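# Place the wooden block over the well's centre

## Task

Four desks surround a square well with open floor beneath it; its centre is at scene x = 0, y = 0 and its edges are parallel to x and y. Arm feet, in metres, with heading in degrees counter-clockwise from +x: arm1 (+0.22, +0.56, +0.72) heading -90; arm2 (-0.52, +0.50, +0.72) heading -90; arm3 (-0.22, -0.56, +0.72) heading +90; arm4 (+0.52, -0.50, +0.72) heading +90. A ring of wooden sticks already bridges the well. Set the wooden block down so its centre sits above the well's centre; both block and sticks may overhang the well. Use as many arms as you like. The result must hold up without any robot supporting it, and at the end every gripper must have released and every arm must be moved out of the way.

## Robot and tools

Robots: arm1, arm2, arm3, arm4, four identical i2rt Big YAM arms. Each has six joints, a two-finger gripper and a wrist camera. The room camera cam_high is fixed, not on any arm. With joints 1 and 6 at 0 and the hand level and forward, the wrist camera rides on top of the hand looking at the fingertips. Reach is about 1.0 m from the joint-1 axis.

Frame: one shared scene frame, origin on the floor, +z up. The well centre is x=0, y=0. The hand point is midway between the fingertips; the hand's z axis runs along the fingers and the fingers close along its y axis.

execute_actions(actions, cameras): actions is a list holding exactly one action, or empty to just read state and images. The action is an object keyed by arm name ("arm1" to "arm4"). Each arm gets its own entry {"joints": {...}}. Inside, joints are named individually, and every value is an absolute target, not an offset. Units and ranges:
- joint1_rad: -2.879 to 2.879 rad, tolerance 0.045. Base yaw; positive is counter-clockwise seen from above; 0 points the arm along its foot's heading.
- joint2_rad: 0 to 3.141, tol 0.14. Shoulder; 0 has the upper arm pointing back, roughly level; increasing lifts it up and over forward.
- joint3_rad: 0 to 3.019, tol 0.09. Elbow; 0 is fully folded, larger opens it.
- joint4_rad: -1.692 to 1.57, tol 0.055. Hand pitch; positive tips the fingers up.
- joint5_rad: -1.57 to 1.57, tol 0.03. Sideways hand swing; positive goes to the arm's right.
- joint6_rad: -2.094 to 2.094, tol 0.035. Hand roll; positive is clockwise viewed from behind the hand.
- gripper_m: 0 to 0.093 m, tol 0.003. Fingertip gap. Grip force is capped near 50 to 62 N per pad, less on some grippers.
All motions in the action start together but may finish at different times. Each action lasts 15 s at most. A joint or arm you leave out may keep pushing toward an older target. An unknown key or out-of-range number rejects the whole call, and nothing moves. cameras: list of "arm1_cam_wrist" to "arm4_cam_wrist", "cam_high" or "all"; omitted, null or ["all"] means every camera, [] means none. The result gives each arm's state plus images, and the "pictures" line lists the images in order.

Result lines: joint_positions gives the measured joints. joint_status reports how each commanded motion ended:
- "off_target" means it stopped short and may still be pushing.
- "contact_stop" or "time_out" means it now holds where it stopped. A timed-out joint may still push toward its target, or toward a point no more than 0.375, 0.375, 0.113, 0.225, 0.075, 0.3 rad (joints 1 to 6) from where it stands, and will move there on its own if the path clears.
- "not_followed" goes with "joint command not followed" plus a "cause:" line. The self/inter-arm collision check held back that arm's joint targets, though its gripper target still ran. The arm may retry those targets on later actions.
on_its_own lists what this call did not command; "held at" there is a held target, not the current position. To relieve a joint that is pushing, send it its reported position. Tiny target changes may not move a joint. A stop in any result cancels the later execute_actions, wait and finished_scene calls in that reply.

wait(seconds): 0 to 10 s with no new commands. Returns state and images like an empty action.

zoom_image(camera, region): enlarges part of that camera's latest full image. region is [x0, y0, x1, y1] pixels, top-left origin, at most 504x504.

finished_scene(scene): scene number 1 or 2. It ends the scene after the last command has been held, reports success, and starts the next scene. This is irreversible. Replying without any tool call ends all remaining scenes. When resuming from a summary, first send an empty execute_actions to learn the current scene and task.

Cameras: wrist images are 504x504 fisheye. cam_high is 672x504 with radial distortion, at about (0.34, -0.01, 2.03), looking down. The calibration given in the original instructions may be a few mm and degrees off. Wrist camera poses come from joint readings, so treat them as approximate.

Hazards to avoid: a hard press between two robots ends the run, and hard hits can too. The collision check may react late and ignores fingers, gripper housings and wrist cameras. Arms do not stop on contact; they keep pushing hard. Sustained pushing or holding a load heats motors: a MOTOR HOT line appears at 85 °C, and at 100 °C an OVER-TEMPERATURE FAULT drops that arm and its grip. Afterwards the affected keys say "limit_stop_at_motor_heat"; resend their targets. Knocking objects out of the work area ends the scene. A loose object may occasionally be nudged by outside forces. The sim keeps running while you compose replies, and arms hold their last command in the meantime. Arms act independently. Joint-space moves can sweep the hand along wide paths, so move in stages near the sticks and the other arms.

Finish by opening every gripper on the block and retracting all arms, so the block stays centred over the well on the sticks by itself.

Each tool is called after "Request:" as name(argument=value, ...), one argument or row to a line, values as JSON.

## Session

Request:
execute_actions(
  actions=[],
)

Request:
zoom_image(
  camera="cam_high",
  region=[130, 90, 550, 420],
)

Scene clock: 0.00 s.
Motor temperatures (°C, as the motors report them): arm1=[27 26 26 27 26 27] | arm2=[25 27 28 28 29 26] | arm3=[26 27 26 27 25 26] | arm4=[29 28 26 26 28 25]
arm1.joint_positions: joint1_rad=-0.061 joint2_rad=+0.609 joint3_rad=+1.427 joint4_rad=-1.432 joint5_rad=+0.211 joint6_rad=-0.083 gripper_m=+0.094
arm1.joint_status: not commanded
arm1.hand: x=+0.1692 y=+0.3607 z=+1.3408 quat_wxyz=(-0.235, -0.649, -0.597, +0.410) (m; scene frame)
arm2.joint_positions: joint1_rad=+0.130 joint2_rad=+0.426 joint3_rad=+1.453 joint4_rad=-1.405 joint5_rad=-0.057 joint6_rad=+0.141 gripper_m=+0.095
arm2.joint_status: not commanded
arm2.hand: x=-0.5009 y=+0.3705 z=+1.3464 quat_wxyz=(-0.460, -0.584, -0.585, +0.323) (m; scene frame)
arm3.joint_positions: joint1_rad=-0.320 joint2_rad=+0.509 joint3_rad=+1.410 joint4_rad=-1.477 joint5_rad=+0.277 joint6_rad=-0.176 gripper_m=+0.094
arm3.joint_status: not commanded
arm3.hand: x=-0.1193 y=-0.4234 z=+1.3465 quat_wxyz=(-0.469, +0.515, -0.704, -0.135) (m; scene frame)
arm4.joint_positions: joint1_rad=-0.250 joint2_rad=+0.537 joint3_rad=+1.415 joint4_rad=-1.442 joint5_rad=-0.199 joint6_rad=-0.039 gripper_m=+0.094
arm4.joint_status: not commanded
arm4.hand: x=+0.5329 y=-0.3149 z=+1.2969 quat_wxyz=(-0.334, +0.583, -0.651, -0.353) (m; scene frame)
pictures: arm1_cam_wrist, arm2_cam_wrist, arm3_cam_wrist, arm4_cam_wrist, cam_high
camera_calibration (this result's frames):
arm1_cam_wrist: T_world_to_cam=[[-0.969132, 0.172739, 0.175908, -0.132498], [0.10639, 0.936671, -0.333658, 0.0960991], [-0.222404, -0.304644, -0.926136, 1.51085], [0, 0, 0, 1]] pos_world=[0.197387, 0.393146, 1.45463]
arm2_cam_wrist: T_world_to_cam=[[-0.984016, -0.0969004, -0.149411, -0.257933], [-0.00340307, 0.849078, -0.528257, 0.402822], [0.17805, -0.519304, -0.835836, 1.52954], [0, 0, 0, 1]] pos_world=[-0.524774, 0.427275, 1.4527]
arm3_cam_wrist: T_world_to_cam=[[0.853741, -0.433548, 0.28838, -0.471138], [-0.332199, -0.87999, -0.339502, 0.0481456], [0.400962, 0.194047, -0.895307, 1.45805], [0, 0, 0, 1]] pos_world=[-0.166397, -0.444823, 1.45761]
arm4_cam_wrist: T_world_to_cam=[[0.996584, -0.0584474, -0.0583476, -0.478149], [-0.0759231, -0.92641, -0.368782, 0.2324], [-0.0324995, 0.371952, -0.927683, 1.45919], [0, 0, 0, 1]] pos_world=[0.541583, -0.355398, 1.41147]
Images, in order (width x height): arm1_cam_wrist 504x504, arm2_cam_wrist 504x504, arm3_cam_wrist 504x504, arm4_cam_wrist 504x504, cam_high 672x504.

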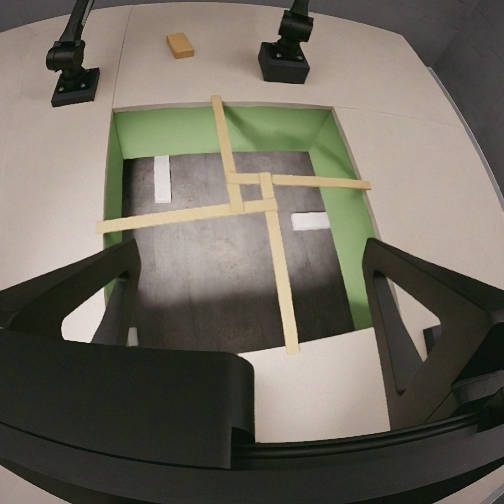

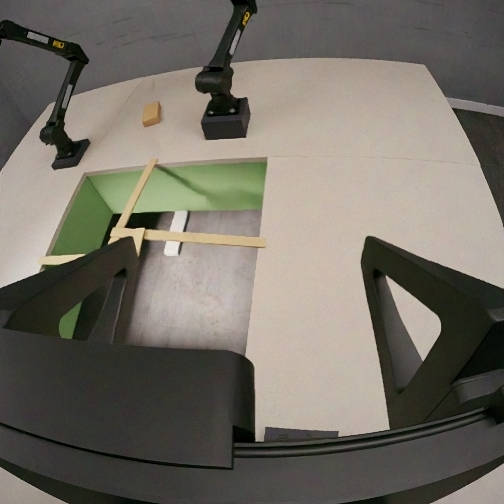

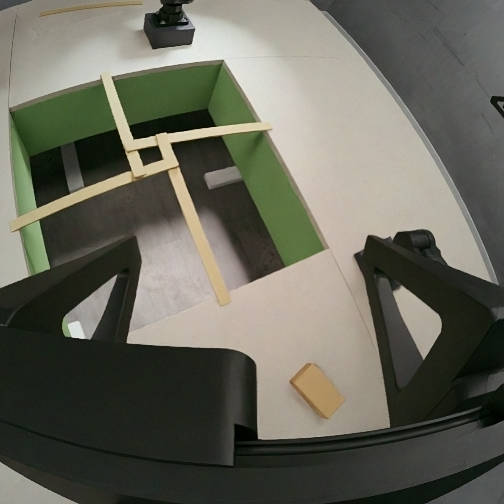

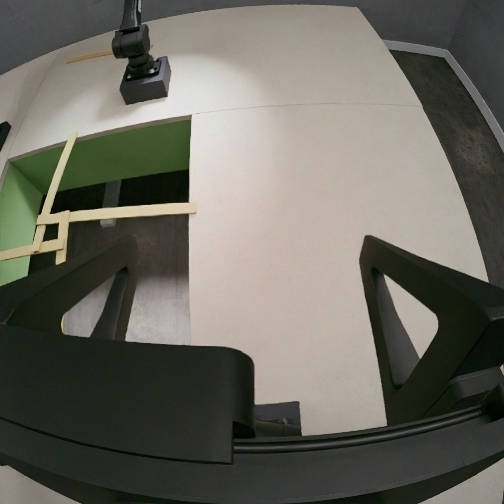

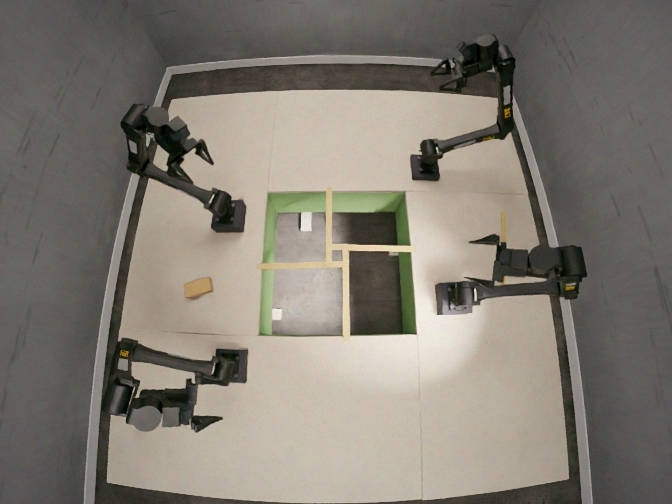

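Region (130, 90, 550, 420) of cam_high's 672x504 image, scaled by 1.200, with more detail than that image has; it fills the top 396 rows of this view, and the rest is white.

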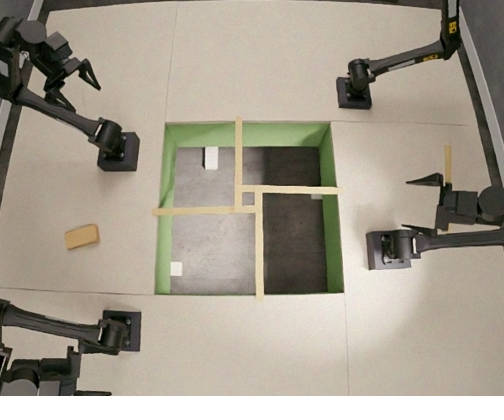

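Request:
execute_actions(
  actions=[
    {"arm3":{"joints":{"joint1_rad":-1.91,"joint2_rad":1.64,"joint3_rad":0.93,"joint4_rad":-0.85,"joint5_rad":0,"joint6_rad":0.95}}},
  ],
  cameras=["arm3_cam_wrist"],
)

Scene clock: 3.70 s.
Motor temperatures (°C, as the motors report them): arm1=[27 26 27 27 26 27] | arm2=[25 27 28 29 29 26] | arm3=[26 28 27 27 25 26] | arm4=[29 28 27 26 28 25]
arm1.joint_positions: joint1_rad=-0.061 joint2_rad=+0.609 joint3_rad=+1.427 joint4_rad=-1.432 joint5_rad=+0.211 joint6_rad=-0.083 gripper_m=+0.094
arm1.joint_status: not commanded
arm1.hand: x=+0.1692 y=+0.3607 z=+1.3408 quat_wxyz=(-0.235, -0.649, -0.597, +0.410) (m; scene frame)
arm2.joint_positions: joint1_rad=+0.130 joint2_rad=+0.426 joint3_rad=+1.453 joint4_rad=-1.405 joint5_rad=-0.057 joint6_rad=+0.141 gripper_m=+0.095
arm2.joint_status: not commanded
arm2.hand: x=-0.5009 y=+0.3705 z=+1.3464 quat_wxyz=(-0.460, -0.584, -0.585, +0.323) (m; scene frame)
arm3.joint_positions: joint1_rad=-1.913 joint2_rad=+1.634 joint3_rad=+0.938 joint4_rad=-0.861 joint5_rad=+0.000 joint6_rad=+0.936 gripper_m=+0.094
arm3.joint_status: all done
arm3.hand: x=+0.1673 y=-0.7028 z=+0.8159 quat_wxyz=(-0.006, -0.601, -0.799, -0.003) (m; scene frame)
arm4.joint_positions: joint1_rad=-0.250 joint2_rad=+0.537 joint3_rad=+1.415 joint4_rad=-1.442 joint5_rad=-0.199 joint6_rad=-0.039 gripper_m=+0.094
arm4.joint_status: not commanded
arm4.hand: x=+0.5329 y=-0.3149 z=+1.2969 quat_wxyz=(-0.334, +0.583, -0.651, -0.353) (m; scene frame)
pictures: arm3_cam_wrist
camera_calibration (this result's frames):
arm3_cam_wrist: T_world_to_cam=[[-0.961881, -0.273113, -0.0139075, -0.0208279], [-0.229476, 0.778443, 0.584267, 0.111984], [-0.148745, 0.565187, -0.811443, 1.20671], [0, 0, 0, 1]] pos_world=[0.185156, -0.774881, 0.913461]
Images, in order (width x height): arm3_cam_wrist 504x504.

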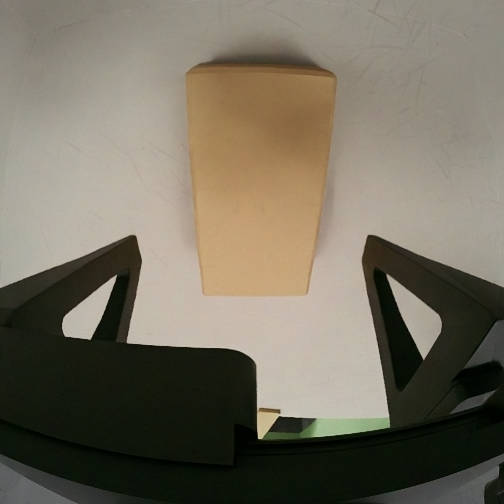

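Request:
execute_actions(
  actions=[
    {"arm3":{"joints":{"joint1_rad":-1.885,"joint2_rad":1.76,"joint3_rad":0.855,"joint4_rad":-0.65}}},
  ],
  cameras=["arm3_cam_wrist"],
)

Request:
execute_actions(
  actions=[
    {"arm3":{"joints":{"gripper_m":0.03}}},
  ],
  cameras=[],
)

Request:
execute_actions(
  actions=[
    {"arm3":{"joints":{"joint3_rad":1.4,"joint4_rad":-1.2}}},
  ],
  cameras=[],
)

Request:
execute_actions(
  actions=[
    {"arm3":{"joints":{"joint1_rad":-0.365,"joint2_rad":2.02,"joint3_rad":1.635,"joint4_rad":-1.13,"joint6_rad":-0.35}}},
  ],
  cameras=["arm3_cam_wrist"],
)

Scene clock: 6.53 s.
Motor temperatures (°C, as the motors report them): arm1=[27 26 28 27 26 27] | arm2=[25 27 29 29 29 26] | arm3=[26 28 27 27 25 26] | arm4=[29 28 28 26 28 25]
arm1.joint_positions: joint1_rad=-0.061 joint2_rad=+0.609 joint3_rad=+1.427 joint4_rad=-1.432 joint5_rad=+0.211 joint6_rad=-0.083 gripper_m=+0.094
arm1.joint_status: not commanded
arm1.hand: x=+0.1692 y=+0.3607 z=+1.3408 quat_wxyz=(-0.235, -0.649, -0.597, +0.410) (m; scene frame)
arm2.joint_positions: joint1_rad=+0.130 joint2_rad=+0.426 joint3_rad=+1.453 joint4_rad=-1.405 joint5_rad=-0.057 joint6_rad=+0.141 gripper_m=+0.095
arm2.joint_status: not commanded
arm2.hand: x=-0.5009 y=+0.3705 z=+1.3464 quat_wxyz=(-0.460, -0.584, -0.585, +0.323) (m; scene frame)
arm3.joint_positions: joint1_rad=-1.892 joint2_rad=+1.765 joint3_rad=+0.854 joint4_rad=-0.664 joint5_rad=+0.000 joint6_rad=+0.936 gripper_m=+0.094
arm3.joint_status: all done
arm3.hand: x=+0.1559 y=-0.6893 z=+0.7442 quat_wxyz=(+0.003, -0.593, -0.805, +0.000) (m; scene frame)
arm4.joint_positions: joint1_rad=-0.250 joint2_rad=+0.537 joint3_rad=+1.415 joint4_rad=-1.442 joint5_rad=-0.199 joint6_rad=-0.039 gripper_m=+0.094
arm4.joint_status: not commanded
arm4.hand: x=+0.5329 y=-0.3149 z=+1.2969 quat_wxyz=(-0.334, +0.583, -0.651, -0.353) (m; scene frame)
pictures: arm3_cam_wrist
camera_calibration (this result's frames):
arm3_cam_wrist: T_world_to_cam=[[-0.955929, -0.293597, 0.0002112, -0.0546075], [-0.236355, 0.769979, 0.592679, 0.129745], [-0.174172, 0.566509, -0.805439, 1.13956], [0, 0, 0, 1]] pos_world=[0.176943, -0.761502, 0.840957]
Images, in order (width x height): arm3_cam_wrist 504x504.

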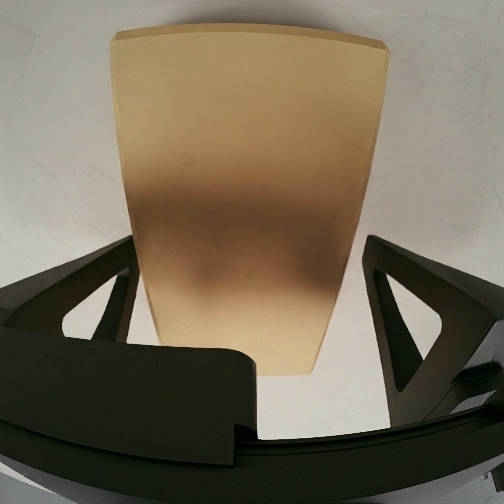

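Scene clock: 7.17 s.
Motor temperatures (°C, as the motors report them): arm1=[27 26 28 27 26 27] | arm2=[25 27 29 29 29 26] | arm3=[26 28 27 27 25 26] | arm4=[29 28 28 26 28 25]
arm1.joint_positions: joint1_rad=-0.061 joint2_rad=+0.609 joint3_rad=+1.427 joint4_rad=-1.432 joint5_rad=+0.211 joint6_rad=-0.083 gripper_m=+0.094
arm1.joint_status: not commanded
arm1.hand: x=+0.1692 y=+0.3607 z=+1.3408 quat_wxyz=(-0.235, -0.649, -0.597, +0.410) (m; scene frame)
arm2.joint_positions: joint1_rad=+0.130 joint2_rad=+0.426 joint3_rad=+1.453 joint4_rad=-1.405 joint5_rad=-0.057 joint6_rad=+0.141 gripper_m=+0.095
arm2.joint_status: not commanded
arm2.hand: x=-0.5009 y=+0.3705 z=+1.3464 quat_wxyz=(-0.460, -0.584, -0.585, +0.323) (m; scene frame)
arm3.joint_positions: joint1_rad=-1.891 joint2_rad=+1.765 joint3_rad=+0.854 joint4_rad=-0.663 joint5_rad=-0.001 joint6_rad=+0.937 gripper_m=+0.069
arm3.joint_status: gripper_m off_target (ended at +0.069, target +0.030)
arm3.hand: x=+0.1564 y=-0.6891 z=+0.7442 quat_wxyz=(+0.002, -0.593, -0.805, -0.001) (m; scene frame)
arm4.joint_positions: joint1_rad=-0.250 joint2_rad=+0.537 joint3_rad=+1.415 joint4_rad=-1.442 joint5_rad=-0.199 joint6_rad=-0.039 gripper_m=+0.094
arm4.joint_status: not commanded
arm4.hand: x=+0.5329 y=-0.3149 z=+1.2969 quat_wxyz=(-0.334, +0.583, -0.651, -0.353) (m; scene frame)
pictures: none
No camera images: the call's "cameras" was empty. Leave "cameras" out to get every camera's image.

Scene clock: 8.43 s.
Motor temperatures (°C, as the motors report them): arm1=[27 26 29 28 26 27] | arm2=[25 27 29 29 29 26] | arm3=[26 28 28 27 25 26] | arm4=[29 28 28 26 28 25]
arm1.joint_positions: joint1_rad=-0.061 joint2_rad=+0.609 joint3_rad=+1.427 joint4_rad=-1.432 joint5_rad=+0.211 joint6_rad=-0.083 gripper_m=+0.094
arm1.joint_status: not commanded
arm1.hand: x=+0.1692 y=+0.3607 z=+1.3408 quat_wxyz=(-0.235, -0.649, -0.597, +0.410) (m; scene frame)
arm2.joint_positions: joint1_rad=+0.130 joint2_rad=+0.426 joint3_rad=+1.453 joint4_rad=-1.405 joint5_rad=-0.057 joint6_rad=+0.141 gripper_m=+0.095
arm2.joint_status: not commanded
arm2.hand: x=-0.5009 y=+0.3705 z=+1.3464 quat_wxyz=(-0.460, -0.584, -0.585, +0.323) (m; scene frame)
arm3.joint_positions: joint1_rad=-1.891 joint2_rad=+1.765 joint3_rad=+1.357 joint4_rad=-1.186 joint5_rad=-0.001 joint6_rad=+0.937 gripper_m=+0.069
arm3.joint_status: all done
arm3.hand: x=+0.2616 y=-0.7258 z=+0.8941 quat_wxyz=(+0.012, -0.593, -0.805, +0.002) (m; scene frame)
arm4.joint_positions: joint1_rad=-0.250 joint2_rad=+0.537 joint3_rad=+1.415 joint4_rad=-1.442 joint5_rad=-0.199 joint6_rad=-0.039 gripper_m=+0.094
arm4.joint_status: not commanded
arm4.hand: x=+0.5329 y=-0.3149 z=+1.2969 quat_wxyz=(-0.334, +0.583, -0.651, -0.353) (m; scene frame)
pictures: none
No camera images: the call's "cameras" was empty. Leave "cameras" out to get every camera's image.

Scene clock: 11.77 s.
Motor temperatures (°C, as the motors report them): arm1=[27 26 30 28 26 27] | arm2=[25 27 29 29 29 26] | arm3=[26 29 30 27 25 26] | arm4=[29 28 29 26 28 25]
arm1.joint_positions: joint1_rad=-0.061 joint2_rad=+0.609 joint3_rad=+1.427 joint4_rad=-1.432 joint5_rad=+0.211 joint6_rad=-0.083 gripper_m=+0.094
arm1.joint_status: not commanded
arm1.hand: x=+0.1692 y=+0.3607 z=+1.3408 quat_wxyz=(-0.235, -0.649, -0.597, +0.410) (m; scene frame)
arm2.joint_positions: joint1_rad=+0.130 joint2_rad=+0.426 joint3_rad=+1.453 joint4_rad=-1.405 joint5_rad=-0.057 joint6_rad=+0.141 gripper_m=+0.095
arm2.joint_status: not commanded
arm2.hand: x=-0.5009 y=+0.3705 z=+1.3464 quat_wxyz=(-0.460, -0.584, -0.585, +0.323) (m; scene frame)
arm3.joint_positions: joint1_rad=-0.370 joint2_rad=+2.009 joint3_rad=+1.581 joint4_rad=-1.141 joint5_rad=-0.001 joint6_rad=-0.338 gripper_m=+0.069
arm3.joint_status: all done
arm3.hand: x=+0.0039 y=-0.0110 z=+0.8444 quat_wxyz=(-0.002, +0.691, -0.723, -0.002) (m; scene frame)
arm4.joint_positions: joint1_rad=-0.250 joint2_rad=+0.537 joint3_rad=+1.415 joint4_rad=-1.442 joint5_rad=-0.199 joint6_rad=-0.039 gripper_m=+0.094
arm4.joint_status: not commanded
arm4.hand: x=+0.5329 y=-0.3149 z=+1.2969 quat_wxyz=(-0.334, +0.583, -0.651, -0.353) (m; scene frame)
pictures: arm3_cam_wrist
joint command not followed: on one or more control steps a check withheld the commanded joint targets of the arm3 arm, and it was not sent them on those steps.
cause: the commanded joint targets would bring a part of the robot too close to another arm (this arm's wrist (the part past joint 4) and the other arm's upper arm (the part past joint 2)); next, command targets that bring no part of the robot closer to that arm.
camera_calibration (this result's frames):
arm3_cam_wrist: T_world_to_cam=[[0.998839, -0.0481226, -0.00220109, -0.0036966], [-0.0377327, -0.809956, 0.585275, -0.499708], [-0.0299477, -0.584513, -0.810832, 0.800935], [0, 0, 0, 1]] pos_world=[0.00882313, 0.063237, 0.941882]
Images, in order (width x height): arm3_cam_wrist 504x504.

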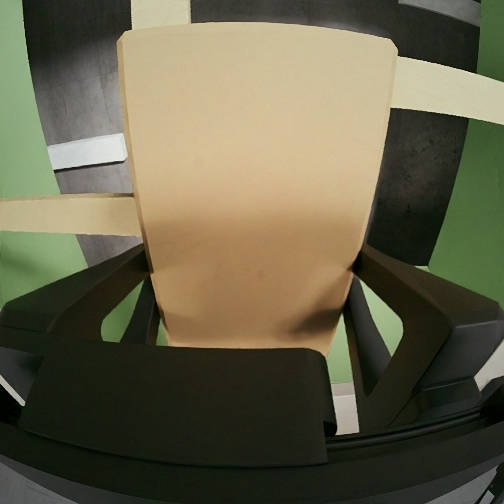

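Request:
execute_actions(
  actions=[
    {"arm3":{"joints":{"joint1_rad":-0.345,"joint2_rad":2.11,"joint3_rad":1.62,"joint4_rad":-1.08}}},
  ],
  cameras=["arm3_cam_wrist"],
)

Scene clock: 15.77 s.
Motor temperatures (°C, as the motors report them): arm1=[27 26 30 28 26 27] | arm2=[25 27 30 29 29 26] | arm3=[26 30 31 27 25 26] | arm4=[29 29 29 26 28 25]
arm1.joint_positions: joint1_rad=-0.061 joint2_rad=+0.609 joint3_rad=+1.427 joint4_rad=-1.432 joint5_rad=+0.211 joint6_rad=-0.083 gripper_m=+0.094
arm1.joint_status: not commanded
arm1.hand: x=+0.1692 y=+0.3607 z=+1.3408 quat_wxyz=(-0.235, -0.649, -0.597, +0.410) (m; scene frame)
arm2.joint_positions: joint1_rad=+0.130 joint2_rad=+0.426 joint3_rad=+1.453 joint4_rad=-1.405 joint5_rad=-0.057 joint6_rad=+0.141 gripper_m=+0.095
arm2.joint_status: not commanded
arm2.hand: x=-0.5009 y=+0.3705 z=+1.3464 quat_wxyz=(-0.460, -0.584, -0.585, +0.323) (m; scene frame)
arm3.joint_positions: joint1_rad=-0.353 joint2_rad=+2.089 joint3_rad=+1.592 joint4_rad=-1.090 joint5_rad=-0.001 joint6_rad=-0.338 gripper_m=+0.069
arm3.joint_status: all done
arm3.hand: x=-0.0027 y=+0.0007 z=+0.8024 quat_wxyz=(+0.007, +0.698, -0.716, +0.002) (m; scene frame)
arm4.joint_positions: joint1_rad=-0.250 joint2_rad=+0.537 joint3_rad=+1.415 joint4_rad=-1.442 joint5_rad=-0.199 joint6_rad=-0.039 gripper_m=+0.094
arm4.joint_status: not commanded
arm4.hand: x=+0.5329 y=-0.3149 z=+1.2969 quat_wxyz=(-0.334, +0.583, -0.651, -0.353) (m; scene frame)
pictures: arm3_cam_wrist
camera_calibration (this result's frames):
arm3_cam_wrist: T_world_to_cam=[[0.999503, -0.0302888, -0.00876262, 0.00860361], [-0.0190169, -0.800746, 0.598702, -0.476599], [-0.0251506, -0.598238, -0.800924, 0.76553], [0, 0, 0, 1]] pos_world=[0.00159078, 0.076595, 0.898547]
Images, in order (width x height): arm3_cam_wrist 504x504.

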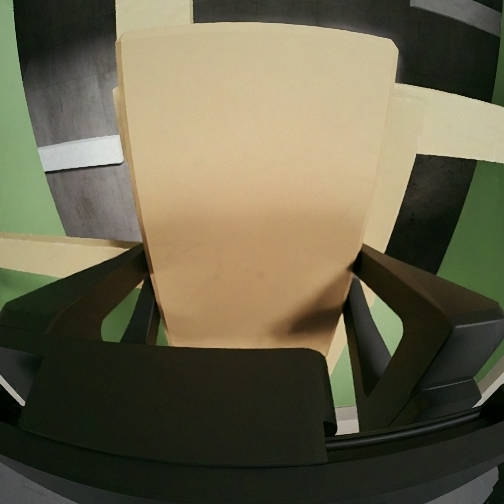

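Probe contact.

Request:
execute_actions(
  actions=[
    {"arm3":{"joints":{"joint2_rad":2.14}}},
  ],
  cameras=[],
)

Request:
execute_actions(
  actions=[
    {"arm3":{"joints":{"joint2_rad":2.095,"gripper_m":0.085}}},
  ],
  cameras=["arm3_cam_wrist"],
)

Request:
execute_actions(
  actions=[
    {"arm3":{"joints":{"joint2_rad":1.3}}},
  ],
  cameras=["cam_high"],
)

Scene clock: 17.70 s.
Motor temperatures (°C, as the motors report them): arm1=[27 26 31 28 26 27] | arm2=[25 27 30 29 29 26] | arm3=[26 30 31 27 25 26] | arm4=[29 29 29 26 28 25]
arm1.joint_positions: joint1_rad=-0.061 joint2_rad=+0.609 joint3_rad=+1.427 joint4_rad=-1.432 joint5_rad=+0.211 joint6_rad=-0.083 gripper_m=+0.094
arm1.joint_status: not commanded
arm1.hand: x=+0.1692 y=+0.3607 z=+1.3408 quat_wxyz=(-0.235, -0.649, -0.597, +0.410) (m; scene frame)
arm2.joint_positions: joint1_rad=+0.130 joint2_rad=+0.426 joint3_rad=+1.453 joint4_rad=-1.405 joint5_rad=-0.057 joint6_rad=+0.141 gripper_m=+0.095
arm2.joint_status: not commanded
arm2.hand: x=-0.5009 y=+0.3705 z=+1.3464 quat_wxyz=(-0.460, -0.584, -0.585, +0.323) (m; scene frame)
arm3.joint_positions: joint1_rad=-0.353 joint2_rad=+2.091 joint3_rad=+1.592 joint4_rad=-1.090 joint5_rad=-0.001 joint6_rad=-0.338 gripper_m=+0.069
arm3.joint_status: all done
arm3.hand: x=-0.0027 y=+0.0005 z=+0.8015 quat_wxyz=(+0.007, +0.698, -0.716, +0.002) (m; scene frame)
arm4.joint_positions: joint1_rad=-0.250 joint2_rad=+0.537 joint3_rad=+1.415 joint4_rad=-1.442 joint5_rad=-0.199 joint6_rad=-0.039 gripper_m=+0.094
arm4.joint_status: not commanded
arm4.hand: x=+0.5329 y=-0.3149 z=+1.2969 quat_wxyz=(-0.334, +0.583, -0.651, -0.353) (m; scene frame)
pictures: none
No camera images: the call's "cameras" was empty. Leave "cameras" out to get every camera's image.

Scene clock: 18.30 s.
Motor temperatures (°C, as the motors report them): arm1=[27 26 31 28 26 27] | arm2=[25 27 30 29 29 26] | arm3=[26 30 31 27 25 26] | arm4=[29 29 30 26 28 25]
arm1.joint_positions: joint1_rad=-0.061 joint2_rad=+0.609 joint3_rad=+1.427 joint4_rad=-1.432 joint5_rad=+0.211 joint6_rad=-0.083 gripper_m=+0.094
arm1.joint_status: not commanded
arm1.hand: x=+0.1692 y=+0.3607 z=+1.3408 quat_wxyz=(-0.235, -0.649, -0.597, +0.410) (m; scene frame)
arm2.joint_positions: joint1_rad=+0.130 joint2_rad=+0.426 joint3_rad=+1.453 joint4_rad=-1.405 joint5_rad=-0.057 joint6_rad=+0.141 gripper_m=+0.095
arm2.joint_status: not commanded
arm2.hand: x=-0.5009 y=+0.3705 z=+1.3464 quat_wxyz=(-0.460, -0.584, -0.585, +0.323) (m; scene frame)
arm3.joint_positions: joint1_rad=-0.353 joint2_rad=+2.089 joint3_rad=+1.592 joint4_rad=-1.090 joint5_rad=-0.001 joint6_rad=-0.338 gripper_m=+0.085
arm3.joint_status: all done
arm3.hand: x=-0.0027 y=+0.0007 z=+0.8021 quat_wxyz=(+0.007, +0.698, -0.716, +0.002) (m; scene frame)
arm4.joint_positions: joint1_rad=-0.250 joint2_rad=+0.537 joint3_rad=+1.415 joint4_rad=-1.442 joint5_rad=-0.199 joint6_rad=-0.039 gripper_m=+0.094
arm4.joint_status: not commanded
arm4.hand: x=+0.5329 y=-0.3149 z=+1.2969 quat_wxyz=(-0.334, +0.583, -0.651, -0.353) (m; scene frame)
pictures: arm3_cam_wrist
camera_calibration (this result's frames):
arm3_cam_wrist: T_world_to_cam=[[0.999502, -0.0302916, -0.00888784, 0.0087187], [-0.0189352, -0.800532, 0.59899, -0.476736], [-0.0252594, -0.598523, -0.800707, 0.765151], [0, 0, 0, 1]] pos_world=[0.00158583, 0.0765825, 0.898299]
Images, in order (width x height): arm3_cam_wrist 504x504.

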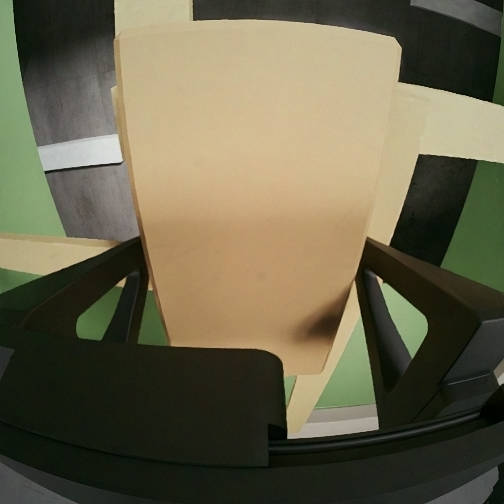

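Scene clock: 19.97 s.
Motor temperatures (°C, as the motors report them): arm1=[27 26 31 28 26 27] | arm2=[25 27 30 29 29 26] | arm3=[26 30 32 27 25 26] | arm4=[29 29 30 26 28 25]
arm1.joint_positions: joint1_rad=-0.061 joint2_rad=+0.609 joint3_rad=+1.427 joint4_rad=-1.432 joint5_rad=+0.211 joint6_rad=-0.083 gripper_m=+0.094
arm1.joint_status: not commanded
arm1.hand: x=+0.1692 y=+0.3607 z=+1.3408 quat_wxyz=(-0.235, -0.649, -0.597, +0.410) (m; scene frame)
arm2.joint_positions: joint1_rad=+0.130 joint2_rad=+0.426 joint3_rad=+1.453 joint4_rad=-1.405 joint5_rad=-0.057 joint6_rad=+0.141 gripper_m=+0.095
arm2.joint_status: not commanded
arm2.hand: x=-0.5009 y=+0.3705 z=+1.3464 quat_wxyz=(-0.460, -0.584, -0.585, +0.323) (m; scene frame)
arm3.joint_positions: joint1_rad=-0.353 joint2_rad=+1.297 joint3_rad=+1.609 joint4_rad=-1.090 joint5_rad=-0.001 joint6_rad=-0.338 gripper_m=+0.085
arm3.joint_status: all done
arm3.hand: x=-0.0301 y=-0.0720 z=+1.2624 quat_wxyz=(-0.351, +0.643, -0.660, -0.164) (m; scene frame)
arm4.joint_positions: joint1_rad=-0.250 joint2_rad=+0.537 joint3_rad=+1.415 joint4_rad=-1.442 joint5_rad=-0.199 joint6_rad=-0.039 gripper_m=+0.094
arm4.joint_status: not commanded
arm4.hand: x=+0.5329 y=-0.3149 z=+1.2969 quat_wxyz=(-0.334, +0.583, -0.651, -0.353) (m; scene frame)
pictures: cam_high
Images, in order (width x height): cam_high 672x504.

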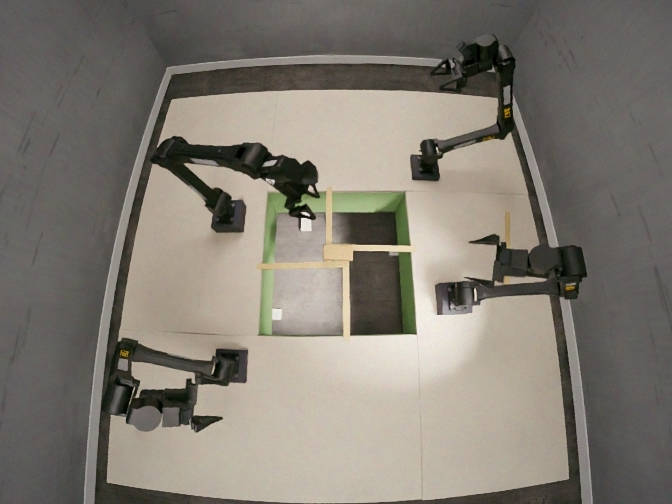

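Request:
finished_scene(
  scene=2,
)

The scene is finished: the task was done.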